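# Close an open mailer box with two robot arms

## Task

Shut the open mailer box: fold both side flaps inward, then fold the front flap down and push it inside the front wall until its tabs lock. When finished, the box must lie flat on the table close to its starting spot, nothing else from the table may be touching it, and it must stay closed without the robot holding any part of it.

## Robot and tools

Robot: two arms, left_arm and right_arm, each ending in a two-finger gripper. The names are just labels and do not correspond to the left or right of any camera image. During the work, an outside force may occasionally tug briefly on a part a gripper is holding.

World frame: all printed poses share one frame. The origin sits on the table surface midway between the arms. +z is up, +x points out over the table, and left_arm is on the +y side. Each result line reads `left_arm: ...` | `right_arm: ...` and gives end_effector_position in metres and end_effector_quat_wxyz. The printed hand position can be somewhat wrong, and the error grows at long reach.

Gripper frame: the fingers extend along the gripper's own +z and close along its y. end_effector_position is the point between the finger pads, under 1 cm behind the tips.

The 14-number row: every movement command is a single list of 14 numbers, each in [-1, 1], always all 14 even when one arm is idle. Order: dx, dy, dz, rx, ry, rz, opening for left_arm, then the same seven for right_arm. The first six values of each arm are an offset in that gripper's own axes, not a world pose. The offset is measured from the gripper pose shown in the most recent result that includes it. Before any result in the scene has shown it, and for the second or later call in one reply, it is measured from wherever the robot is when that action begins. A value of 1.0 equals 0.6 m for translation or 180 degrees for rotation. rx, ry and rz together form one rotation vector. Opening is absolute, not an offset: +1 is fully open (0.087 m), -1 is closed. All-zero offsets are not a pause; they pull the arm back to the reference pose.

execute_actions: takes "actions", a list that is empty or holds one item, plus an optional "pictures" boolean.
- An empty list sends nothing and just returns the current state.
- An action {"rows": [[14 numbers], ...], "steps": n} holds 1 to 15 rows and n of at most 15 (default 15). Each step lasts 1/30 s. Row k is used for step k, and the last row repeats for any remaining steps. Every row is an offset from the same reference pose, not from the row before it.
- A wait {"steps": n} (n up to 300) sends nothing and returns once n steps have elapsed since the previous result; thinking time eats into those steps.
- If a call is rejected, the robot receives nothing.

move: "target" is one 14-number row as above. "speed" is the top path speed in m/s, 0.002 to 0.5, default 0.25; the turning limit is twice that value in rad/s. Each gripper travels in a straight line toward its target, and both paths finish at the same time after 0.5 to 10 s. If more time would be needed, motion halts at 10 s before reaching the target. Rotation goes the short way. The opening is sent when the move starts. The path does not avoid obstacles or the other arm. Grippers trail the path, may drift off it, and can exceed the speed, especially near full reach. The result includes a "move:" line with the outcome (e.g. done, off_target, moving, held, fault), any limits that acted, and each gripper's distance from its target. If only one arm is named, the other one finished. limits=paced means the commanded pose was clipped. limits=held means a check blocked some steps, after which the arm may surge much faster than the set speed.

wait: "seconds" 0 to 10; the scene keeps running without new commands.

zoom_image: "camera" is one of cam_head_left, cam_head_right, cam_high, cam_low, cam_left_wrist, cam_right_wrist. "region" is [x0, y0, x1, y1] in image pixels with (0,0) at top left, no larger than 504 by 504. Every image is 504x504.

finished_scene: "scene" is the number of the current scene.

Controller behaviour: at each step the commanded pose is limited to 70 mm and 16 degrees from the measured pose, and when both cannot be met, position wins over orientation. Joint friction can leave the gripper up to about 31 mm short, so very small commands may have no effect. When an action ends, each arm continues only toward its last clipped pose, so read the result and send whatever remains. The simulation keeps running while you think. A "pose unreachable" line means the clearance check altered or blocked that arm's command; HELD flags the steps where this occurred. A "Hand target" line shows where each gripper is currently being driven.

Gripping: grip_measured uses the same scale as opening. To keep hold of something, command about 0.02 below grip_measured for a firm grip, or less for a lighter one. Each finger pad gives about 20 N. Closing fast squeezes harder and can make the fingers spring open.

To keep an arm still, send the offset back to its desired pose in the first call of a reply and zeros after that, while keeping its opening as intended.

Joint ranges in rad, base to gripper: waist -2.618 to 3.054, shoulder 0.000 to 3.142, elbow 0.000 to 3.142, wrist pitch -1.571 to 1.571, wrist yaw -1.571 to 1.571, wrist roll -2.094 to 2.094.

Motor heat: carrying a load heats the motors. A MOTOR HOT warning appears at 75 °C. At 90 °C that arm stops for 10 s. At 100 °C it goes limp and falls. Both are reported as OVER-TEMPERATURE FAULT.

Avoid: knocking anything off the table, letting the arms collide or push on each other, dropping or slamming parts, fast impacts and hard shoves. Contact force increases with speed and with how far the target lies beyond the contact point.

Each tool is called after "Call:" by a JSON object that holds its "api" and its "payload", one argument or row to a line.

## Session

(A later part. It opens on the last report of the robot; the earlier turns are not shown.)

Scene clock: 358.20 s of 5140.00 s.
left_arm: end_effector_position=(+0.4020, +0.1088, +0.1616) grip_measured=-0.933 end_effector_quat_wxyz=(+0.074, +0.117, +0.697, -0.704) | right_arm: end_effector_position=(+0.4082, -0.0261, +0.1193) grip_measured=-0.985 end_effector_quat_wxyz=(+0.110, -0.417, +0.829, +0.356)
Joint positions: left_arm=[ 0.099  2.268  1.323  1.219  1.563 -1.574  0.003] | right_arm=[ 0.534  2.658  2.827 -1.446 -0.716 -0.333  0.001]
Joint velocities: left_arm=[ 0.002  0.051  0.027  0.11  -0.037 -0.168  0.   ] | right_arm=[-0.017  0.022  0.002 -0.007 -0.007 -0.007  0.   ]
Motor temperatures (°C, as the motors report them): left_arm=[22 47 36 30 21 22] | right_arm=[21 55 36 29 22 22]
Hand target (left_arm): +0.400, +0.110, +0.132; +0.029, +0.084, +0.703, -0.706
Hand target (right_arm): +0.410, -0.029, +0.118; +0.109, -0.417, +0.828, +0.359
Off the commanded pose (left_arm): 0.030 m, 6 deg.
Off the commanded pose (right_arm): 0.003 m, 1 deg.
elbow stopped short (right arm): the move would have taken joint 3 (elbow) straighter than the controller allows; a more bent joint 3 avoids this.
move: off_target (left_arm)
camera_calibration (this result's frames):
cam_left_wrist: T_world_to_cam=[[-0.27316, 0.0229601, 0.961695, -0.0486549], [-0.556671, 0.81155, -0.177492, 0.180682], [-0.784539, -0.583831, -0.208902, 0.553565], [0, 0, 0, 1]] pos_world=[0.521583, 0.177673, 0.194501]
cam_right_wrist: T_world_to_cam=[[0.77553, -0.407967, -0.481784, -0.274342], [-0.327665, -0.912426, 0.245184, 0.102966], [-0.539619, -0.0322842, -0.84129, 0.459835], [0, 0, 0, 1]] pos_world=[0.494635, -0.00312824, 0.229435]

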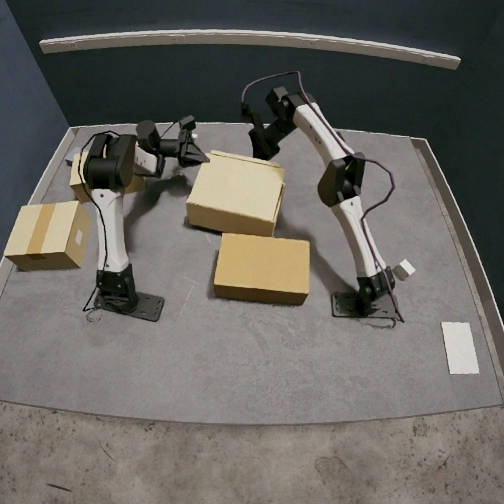

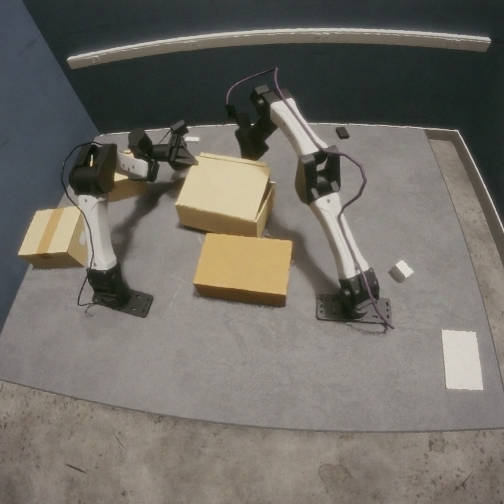

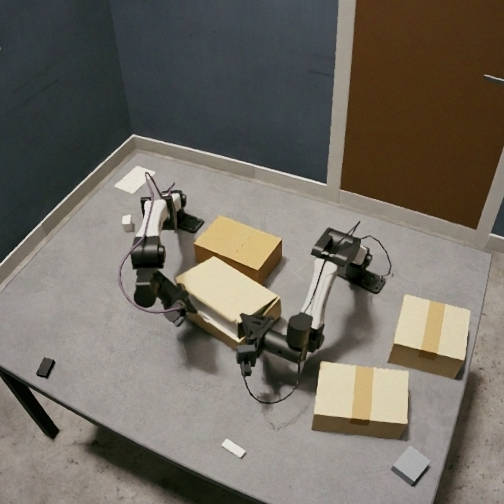

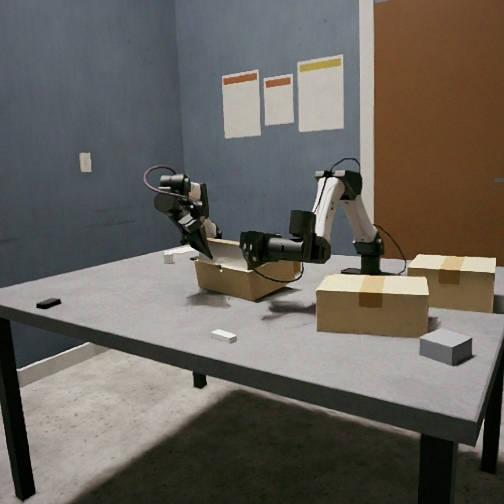

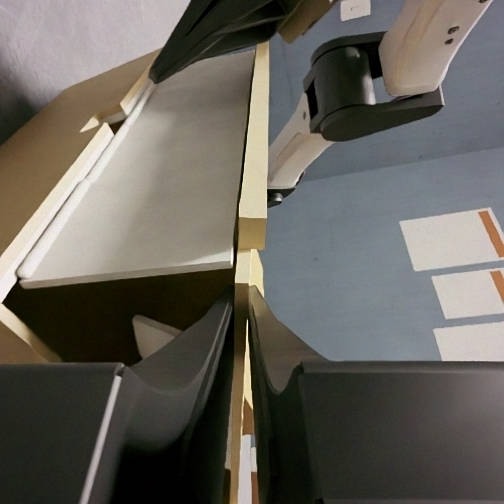

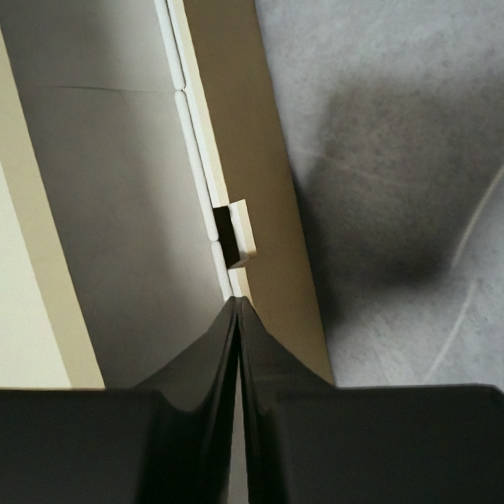

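Call:
{"api": "move", "payload": {
  "target": [0,0,0,0,0,0,-1, -0.075,0.05,-0.098,0,0,0,-1],
  "speed": 0.08
}}

Call:
{"api": "move", "payload": {
  "target": [0,0,0,0,0,0,-1, 0.032,0.058,0.02,0,0,0,-1],
  "speed": 0.08
}}

Call:
{"api": "move", "payload": {
  "target": [0,0,0,0,0,0,-0.5, 0.04,-0.04,0.06,0,0,0,-1],
  "speed": 0.04
}}

Scene clock: 363.13 s of 5140.00 s.
left_arm: end_effector_position=(+0.4030, +0.1084, +0.1639) grip_measured=-0.938 end_effector_quat_wxyz=(+0.079, +0.117, +0.696, -0.704) | right_arm: end_effector_position=(+0.4131, -0.0272, +0.1786) grip_measured=-0.985 end_effector_quat_wxyz=(+0.163, -0.387, +0.830, +0.367)
Joint positions: left_arm=[ 0.099  2.266  1.323  1.239  1.555 -1.588  0.003] | right_arm=[ 0.52   2.546  2.827 -1.406 -0.721 -0.226  0.001]
Joint velocities: left_arm=[ 0.002  0.007  0.012 -0.037 -0.066  0.037  0.001] | right_arm=[ 0.002 -0.002 -0.002  0.022  0.022  0.037 -0.   ]
Motor temperatures (°C, as the motors report them): left_arm=[22 46 35 30 21 22] | right_arm=[21 55 36 29 22 22]
Hand target (left_arm): +0.402, +0.109, +0.162; +0.074, +0.117, +0.697, -0.704
Hand target (right_arm): +0.419, -0.027, +0.198; +0.191, -0.387, +0.822, +0.372
Off the commanded pose (left_arm): 0.003 m, 1 deg.
Off the commanded pose (right_arm): 0.021 m, 7 deg.
elbow stopped short (right arm): the move would have taken joint 3 (elbow) straighter than the controller allows; a more bent joint 3 avoids this.
After step 90, 0.57 s passed at rest.
move: off_target (right_arm)
camera_calibration (this result's frames):
cam_left_wrist: T_world_to_cam=[[-0.280858, 0.0236685, 0.959458, -0.0471903], [-0.561441, 0.806744, -0.184249, 0.185484], [-0.778397, -0.590427, -0.213292, 0.553529], [0, 0, 0, 1]] pos_world=[0.52175, 0.178298, 0.197515]
cam_right_wrist: T_world_to_cam=[[0.76544, -0.44347, -0.466301, -0.249515], [-0.418422, -0.89352, 0.162926, 0.141725], [-0.488902, 0.0704002, -0.869493, 0.499227], [0, 0, 0, 1]] pos_world=[0.494363, -0.019164, 0.294635]

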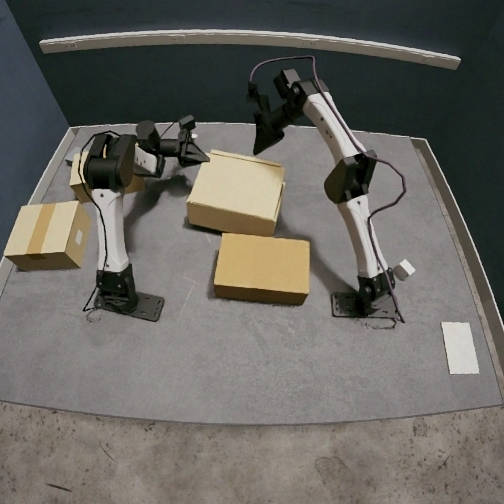

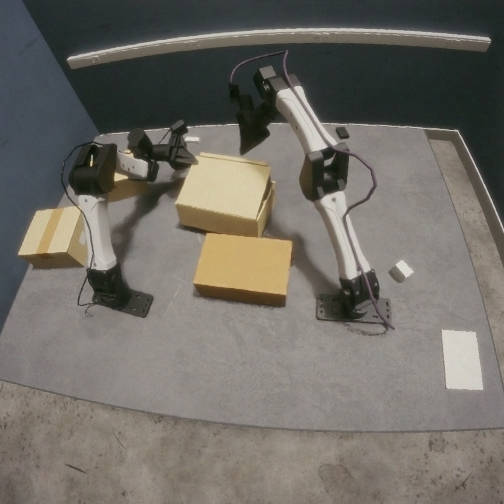

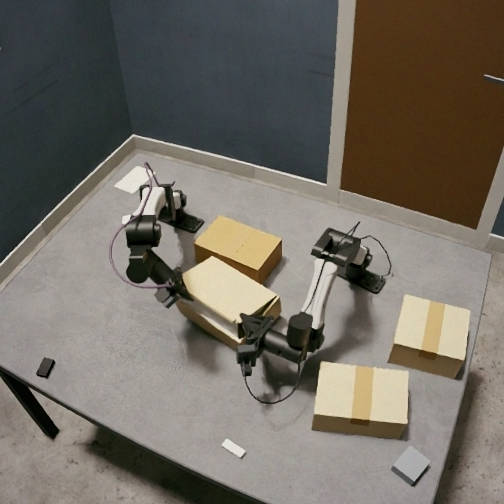

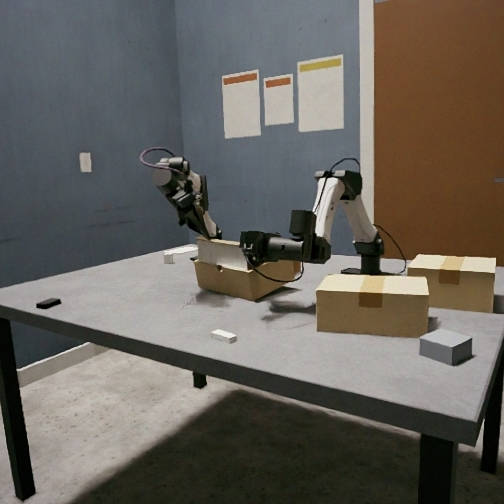

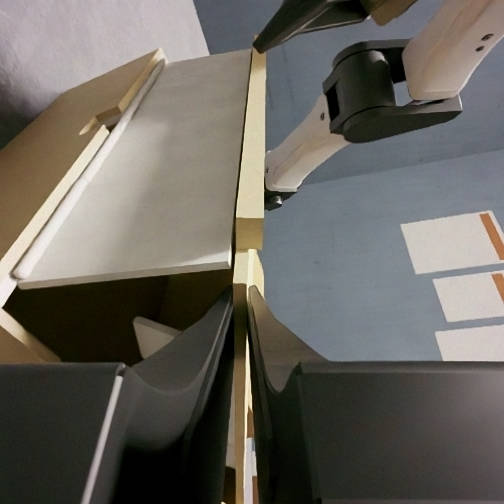

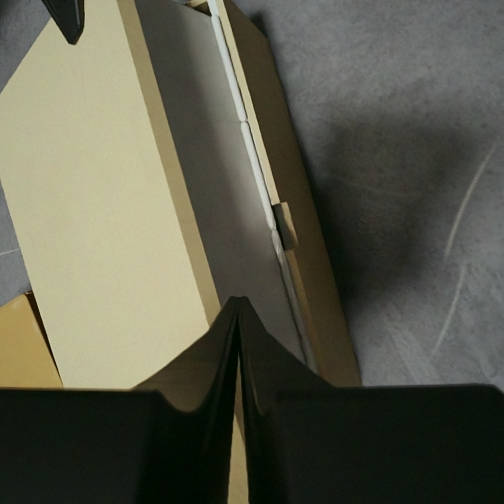

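Scene clock: 364.20 s of 5140.00 s.
left_arm: end_effector_position=(+0.3985, +0.1091, +0.1630) grip_measured=-0.930 end_effector_quat_wxyz=(+0.076, +0.131, +0.696, -0.702) | right_arm: end_effector_position=(+0.3829, -0.0227, +0.1663) grip_measured=-0.985 end_effector_quat_wxyz=(+0.160, -0.385, +0.838, +0.351)
Joint positions: left_arm=[ 0.098  2.266  1.323  1.252  1.58  -1.585  0.003] | right_arm=[ 0.569  2.256  2.257 -1.105 -0.665 -0.174  0.001]
Joint velocities: left_arm=[-0.007  0.012 -0.012  0.007 -0.022 -0.051 -0.001] | right_arm=[-0.017 -0.007 -0.017  0.022  0.066  0.007 -0.001]
Motor temperatures (°C, as the motors report them): left_arm=[22 46 35 30 21 22] | right_arm=[21 56 36 29 22 22]
Hand target (left_arm): +0.403, +0.108, +0.164; +0.079, +0.117, +0.696, -0.704
Hand target (right_arm): +0.373, -0.014, +0.176; +0.161, -0.388, +0.830, +0.366
Off the commanded pose (left_arm): 0.005 m, 2 deg.
Off the commanded pose (right_arm): 0.017 m, 2 deg.
move: off_target (right_arm)
camera_calibration (this result's frames):
cam_left_wrist: T_world_to_cam=[[-0.296036, 0.0249562, 0.954851, -0.0408659], [-0.53815, 0.821542, -0.188317, 0.172032], [-0.789149, -0.569602, -0.229776, 0.554976], [0, 0, 0, 1]] pos_world=[0.51844, 0.175803, 0.198938]
cam_right_wrist: T_world_to_cam=[[0.761971, -0.46823, -0.447393, -0.232593], [-0.429673, -0.8824, 0.191706, 0.134882], [-0.484542, 0.0461581, -0.873549, 0.471878], [0, 0, 0, 1]] pos_world=[0.463829, -0.0116679, 0.28229]

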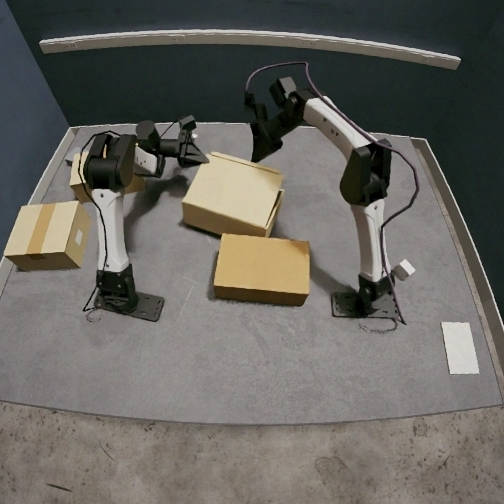

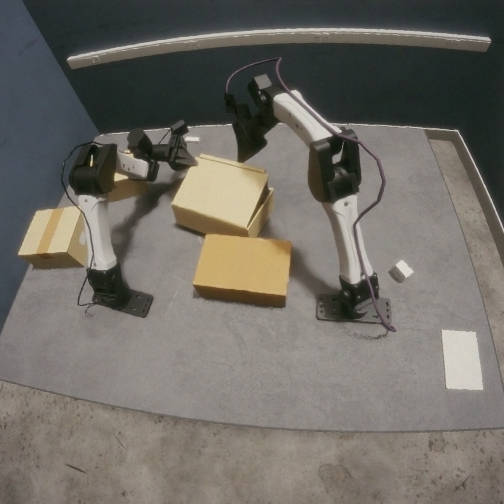

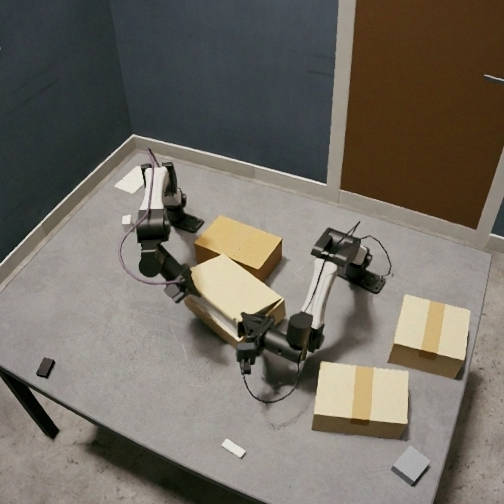

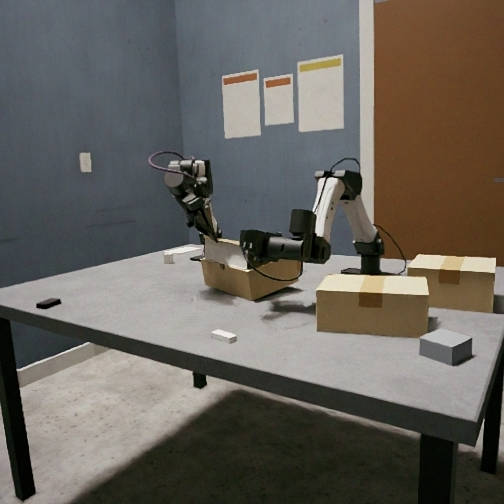

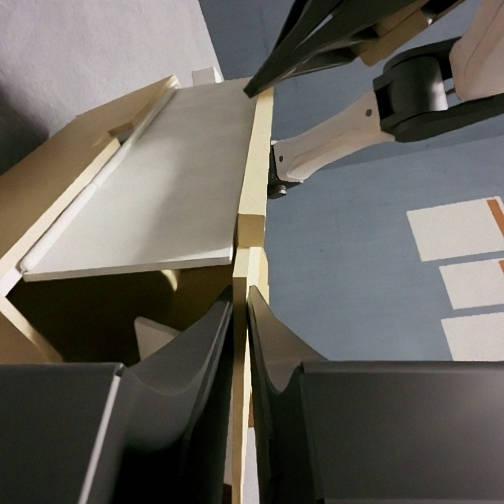

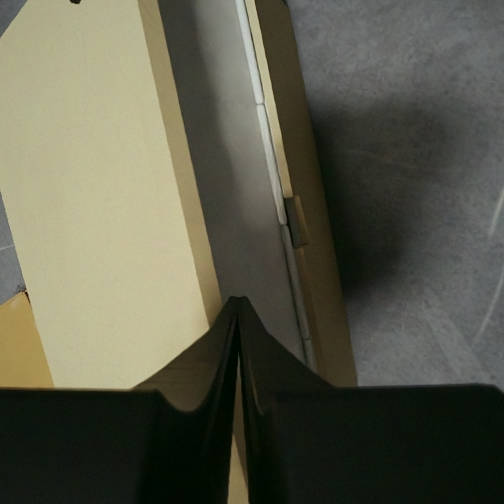

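Scene clock: 365.87 s of 5140.00 s.
left_arm: end_effector_position=(+0.3985, +0.1091, +0.1629) grip_measured=-0.500 end_effector_quat_wxyz=(+0.076, +0.131, +0.696, -0.702) | right_arm: end_effector_position=(+0.3851, -0.0218, +0.1120) grip_measured=-0.985 end_effector_quat_wxyz=(+0.149, -0.382, +0.842, +0.349)
Joint positions: left_arm=[ 0.098  2.266  1.323  1.252  1.58  -1.585  0.022] | right_arm=[ 0.569  2.256  2.045 -0.916 -0.664 -0.173  0.001]
Joint velocities: left_arm=[-0.007 -0.002  0.002 -0.066 -0.051 -0.037 -0.001] | right_arm=[-0.002  0.027  0.012 -0.081 -0.037 -0.095  0.   ]
Motor temperatures (°C, as the motors report them): left_arm=[22 46 35 30 21 22] | right_arm=[21 56 36 29 22 22]
Hand target (left_arm): +0.399, +0.109, +0.163; +0.076, +0.131, +0.696, -0.702
Hand target (right_arm): +0.385, -0.021, +0.117; +0.160, -0.385, +0.839, +0.351
Off the commanded pose (left_arm): 0.000 m, 0 deg.
Off the commanded pose (right_arm): 0.005 m, 1 deg.
move: done
camera_calibration (this result's frames):
cam_left_wrist: T_world_to_cam=[[-0.296035, 0.0249534, 0.954851, -0.0408658], [-0.53785, 0.821759, -0.188226, 0.17182], [-0.789354, -0.569288, -0.229848, 0.554993], [0, 0, 0, 1]] pos_world=[0.518402, 0.175776, 0.198926]
cam_right_wrist: T_world_to_cam=[[0.752428, -0.474509, -0.456829, -0.25347], [-0.426498, -0.879514, 0.21108, 0.14367], [-0.501947, 0.0360141, -0.864148, 0.430919], [0, 0, 0, 1]] pos_world=[0.468291, -0.00943371, 0.226259]

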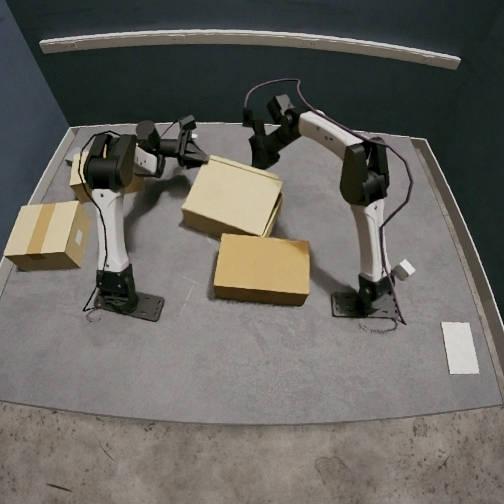

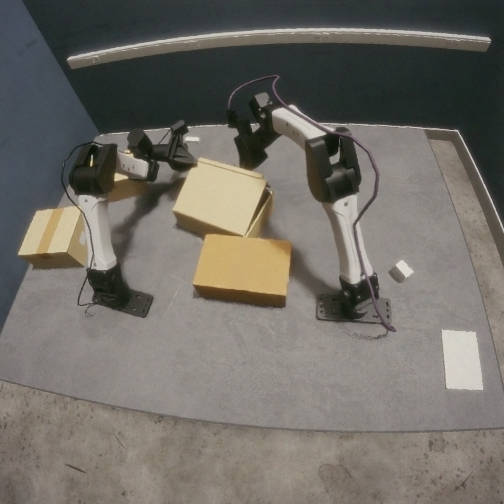

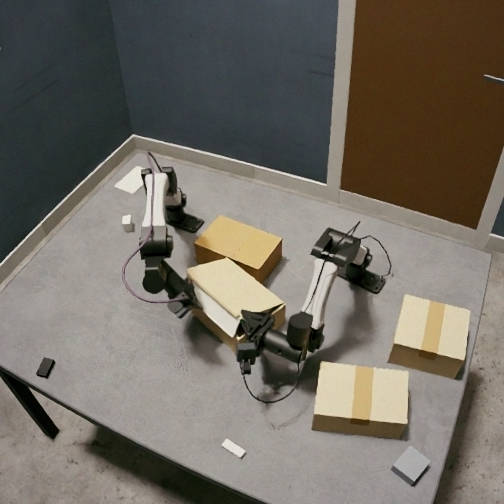

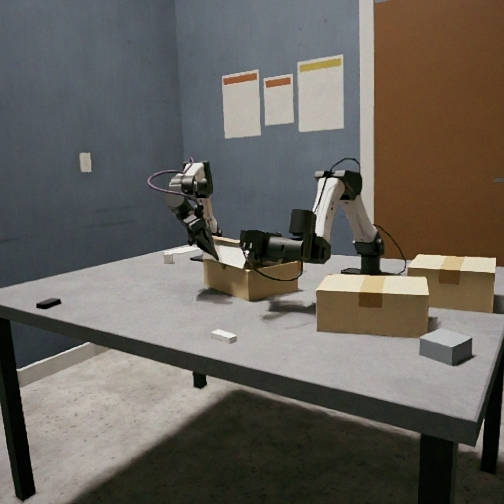

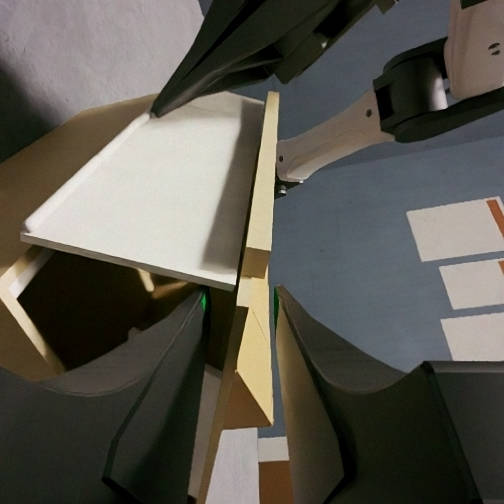

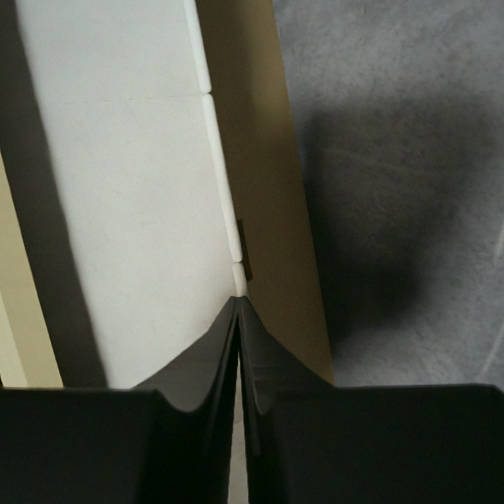

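Call:
{"api": "move", "payload": {
  "target": [0,-0.02,-0.1,0,0,0,0, 0,0,0,0,0,0,-1],
  "speed": 0.06
}}

Call:
{"api": "move", "payload": {
  "target": [0.05,-0.2,0,-0.33,0,0,-1, 0,0,0,0,0,0,-1],
  "speed": 0.15
}}

Scene clock: 370.27 s of 5140.00 s.
left_arm: end_effector_position=(+0.4030, +0.1668, +0.1778) grip_measured=+0.000 end_effector_quat_wxyz=(+0.129, +0.084, +0.703, -0.694) | right_arm: end_effector_position=(+0.3854, -0.0216, +0.1121) grip_measured=-0.985 end_effector_quat_wxyz=(+0.150, -0.382, +0.842, +0.349)
Joint positions: left_arm=[ 0.242  2.17   1.224  1.256  1.58  -1.58   0.044] | right_arm=[ 0.569  2.256  2.045 -0.915 -0.664 -0.173  0.001]
Joint velocities: left_arm=[-0.017 -0.007 -0.012  0.066  0.037  0.037 -0.   ] | right_arm=[ 0.027 -0.002 -0.002 -0.022  0.051  0.051 -0.001]
Motor temperatures (°C, as the motors report them): left_arm=[22 47 35 30 21 22] | right_arm=[21 56 36 29 22 22]
Hand target (left_arm): +0.400, +0.169, +0.174; +0.127, +0.079, +0.704, -0.694
Hand target (right_arm): +0.385, -0.022, +0.112; +0.149, -0.382, +0.842, +0.349
Off the commanded pose (left_arm): 0.005 m, 8 deg.
Off the commanded pose (right_arm): 0.000 m, 0 deg.
joint sent to its limit (left arm) — the command would take joint 5 (wrist yaw) past its upper limit, so that joint was sent only as far as its limit.
After step 90, 0.07 s passed at rest.
move: off_target (left_arm)
camera_calibration (this result's frames):
cam_left_wrist: T_world_to_cam=[[-0.304171, -0.0183554, 0.952441, -0.0442562], [-0.648818, 0.736056, -0.193021, 0.189514], [-0.697507, -0.676672, -0.235796, 0.576768], [0, 0, 0, 1]] pos_world=[0.511798, 0.249977, 0.214731]
cam_right_wrist: T_world_to_cam=[[0.753032, -0.474161, -0.456196, -0.253862], [-0.426777, -0.879674, 0.209846, 0.144157], [-0.500805, 0.0366736, -0.864783, 0.430774], [0, 0, 0, 1]] pos_world=[0.468422, -0.00935824, 0.226464]

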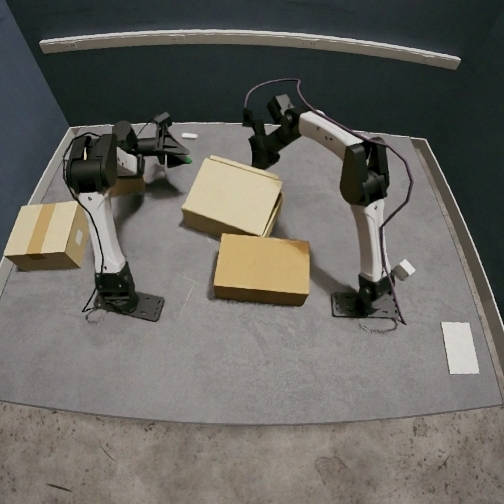

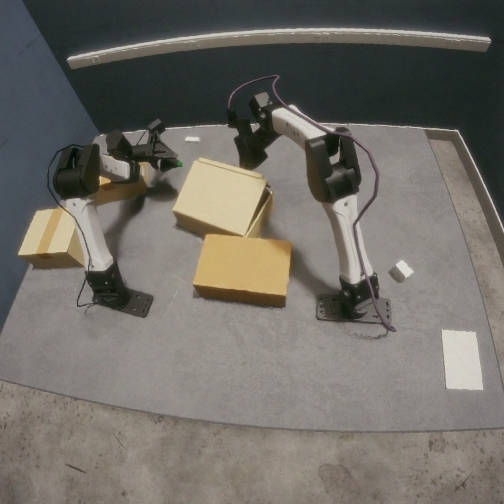

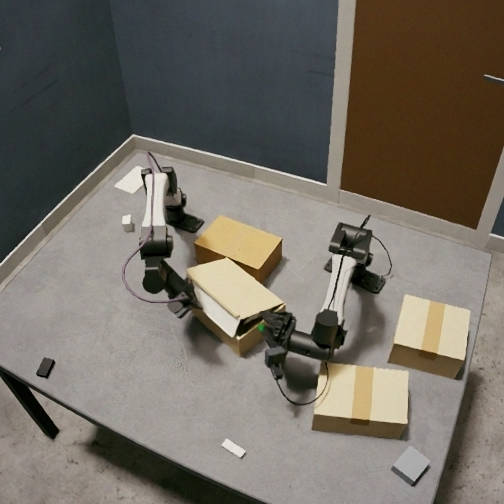

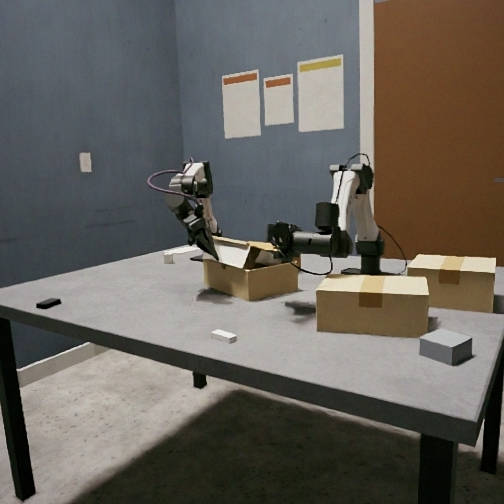

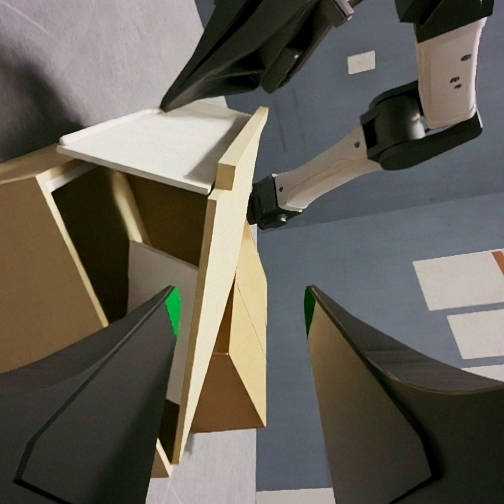

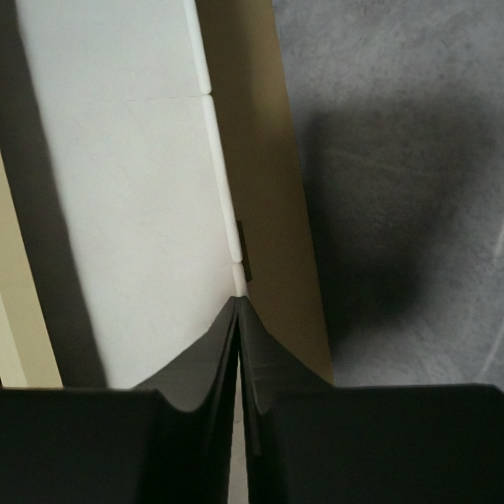

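Scene clock: 374.03 s of 5140.00 s.
left_arm: end_effector_position=(+0.3442, +0.1624, +0.2903) grip_measured=-1.000 end_effector_quat_wxyz=(+0.181, +0.136, +0.696, -0.682) | right_arm: end_effector_position=(+0.3854, -0.0216, +0.1121) grip_measured=-0.985 end_effector_quat_wxyz=(+0.150, -0.382, +0.842, +0.349)
Joint positions: left_arm=[ 0.242  1.793  1.132  1.256  1.58  -1.714  0.   ] | right_arm=[ 0.569  2.256  2.045 -0.915 -0.664 -0.173  0.001]
Joint velocities: left_arm=[ 0.007 -0.007 -0.027 -0.037  0.037 -0.066  0.   ] | right_arm=[-0.007 -0.012 -0.002  0.11   0.007  0.037  0.001]
Motor temperatures (°C, as the motors report them): left_arm=[22 47 35 30 21 22] | right_arm=[21 55 36 29 22 22]
Hand target (left_arm): +0.341, +0.162, +0.286; +0.168, +0.124, +0.698, -0.685
Hand target (right_arm): +0.385, -0.022, +0.112; +0.150, -0.382, +0.842, +0.349
Off the commanded pose (left_arm): 0.009 m, 60 deg; orientation clipped at the last step of the last action.
Off the commanded pose (right_arm): 0.000 m, 0 deg.
joint sent to its limit (left arm) — the command would take joint 5 (wrist yaw) past its upper limit, so that joint was sent only as far as its limit.
move: off_target (left_arm); limits=paced
camera_calibration (this result's frames):
cam_left_wrist: T_world_to_cam=[[-0.442207, -0.0297963, 0.896418, -0.10375], [-0.614267, 0.738326, -0.278479, 0.18883], [-0.653551, -0.673785, -0.344796, 0.575348], [0, 0, 0, 1]] pos_world=[0.446132, 0.245151, 0.343966]
cam_right_wrist: T_world_to_cam=[[0.753032, -0.474161, -0.456196, -0.253862], [-0.426777, -0.879674, 0.209846, 0.144157], [-0.500805, 0.0366736, -0.864783, 0.430774], [0, 0, 0, 1]] pos_world=[0.468422, -0.00935824, 0.226464]

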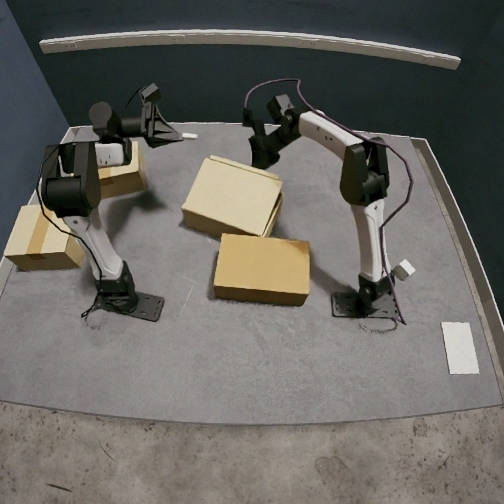

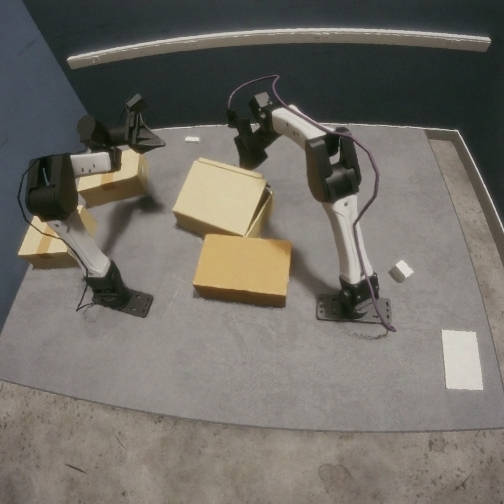

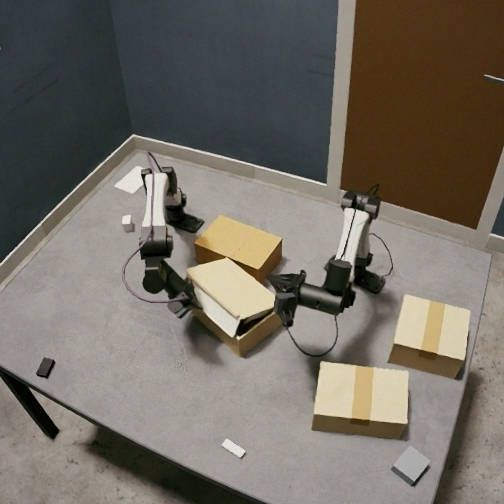

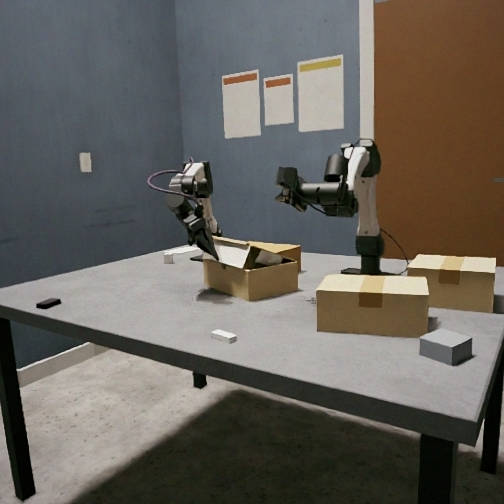

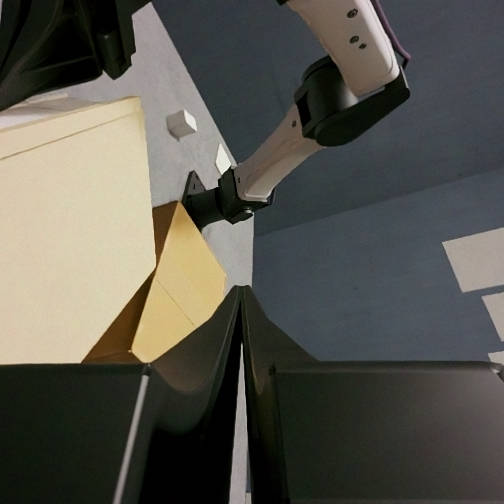

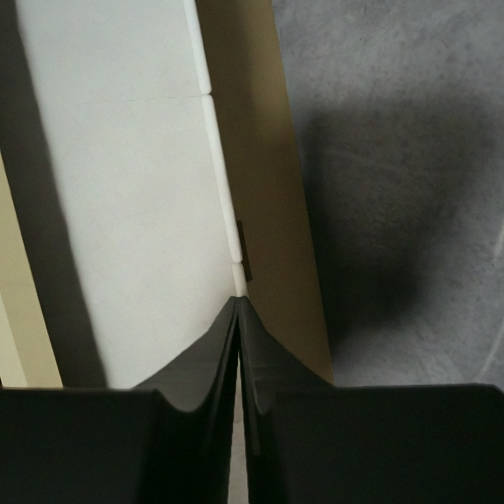

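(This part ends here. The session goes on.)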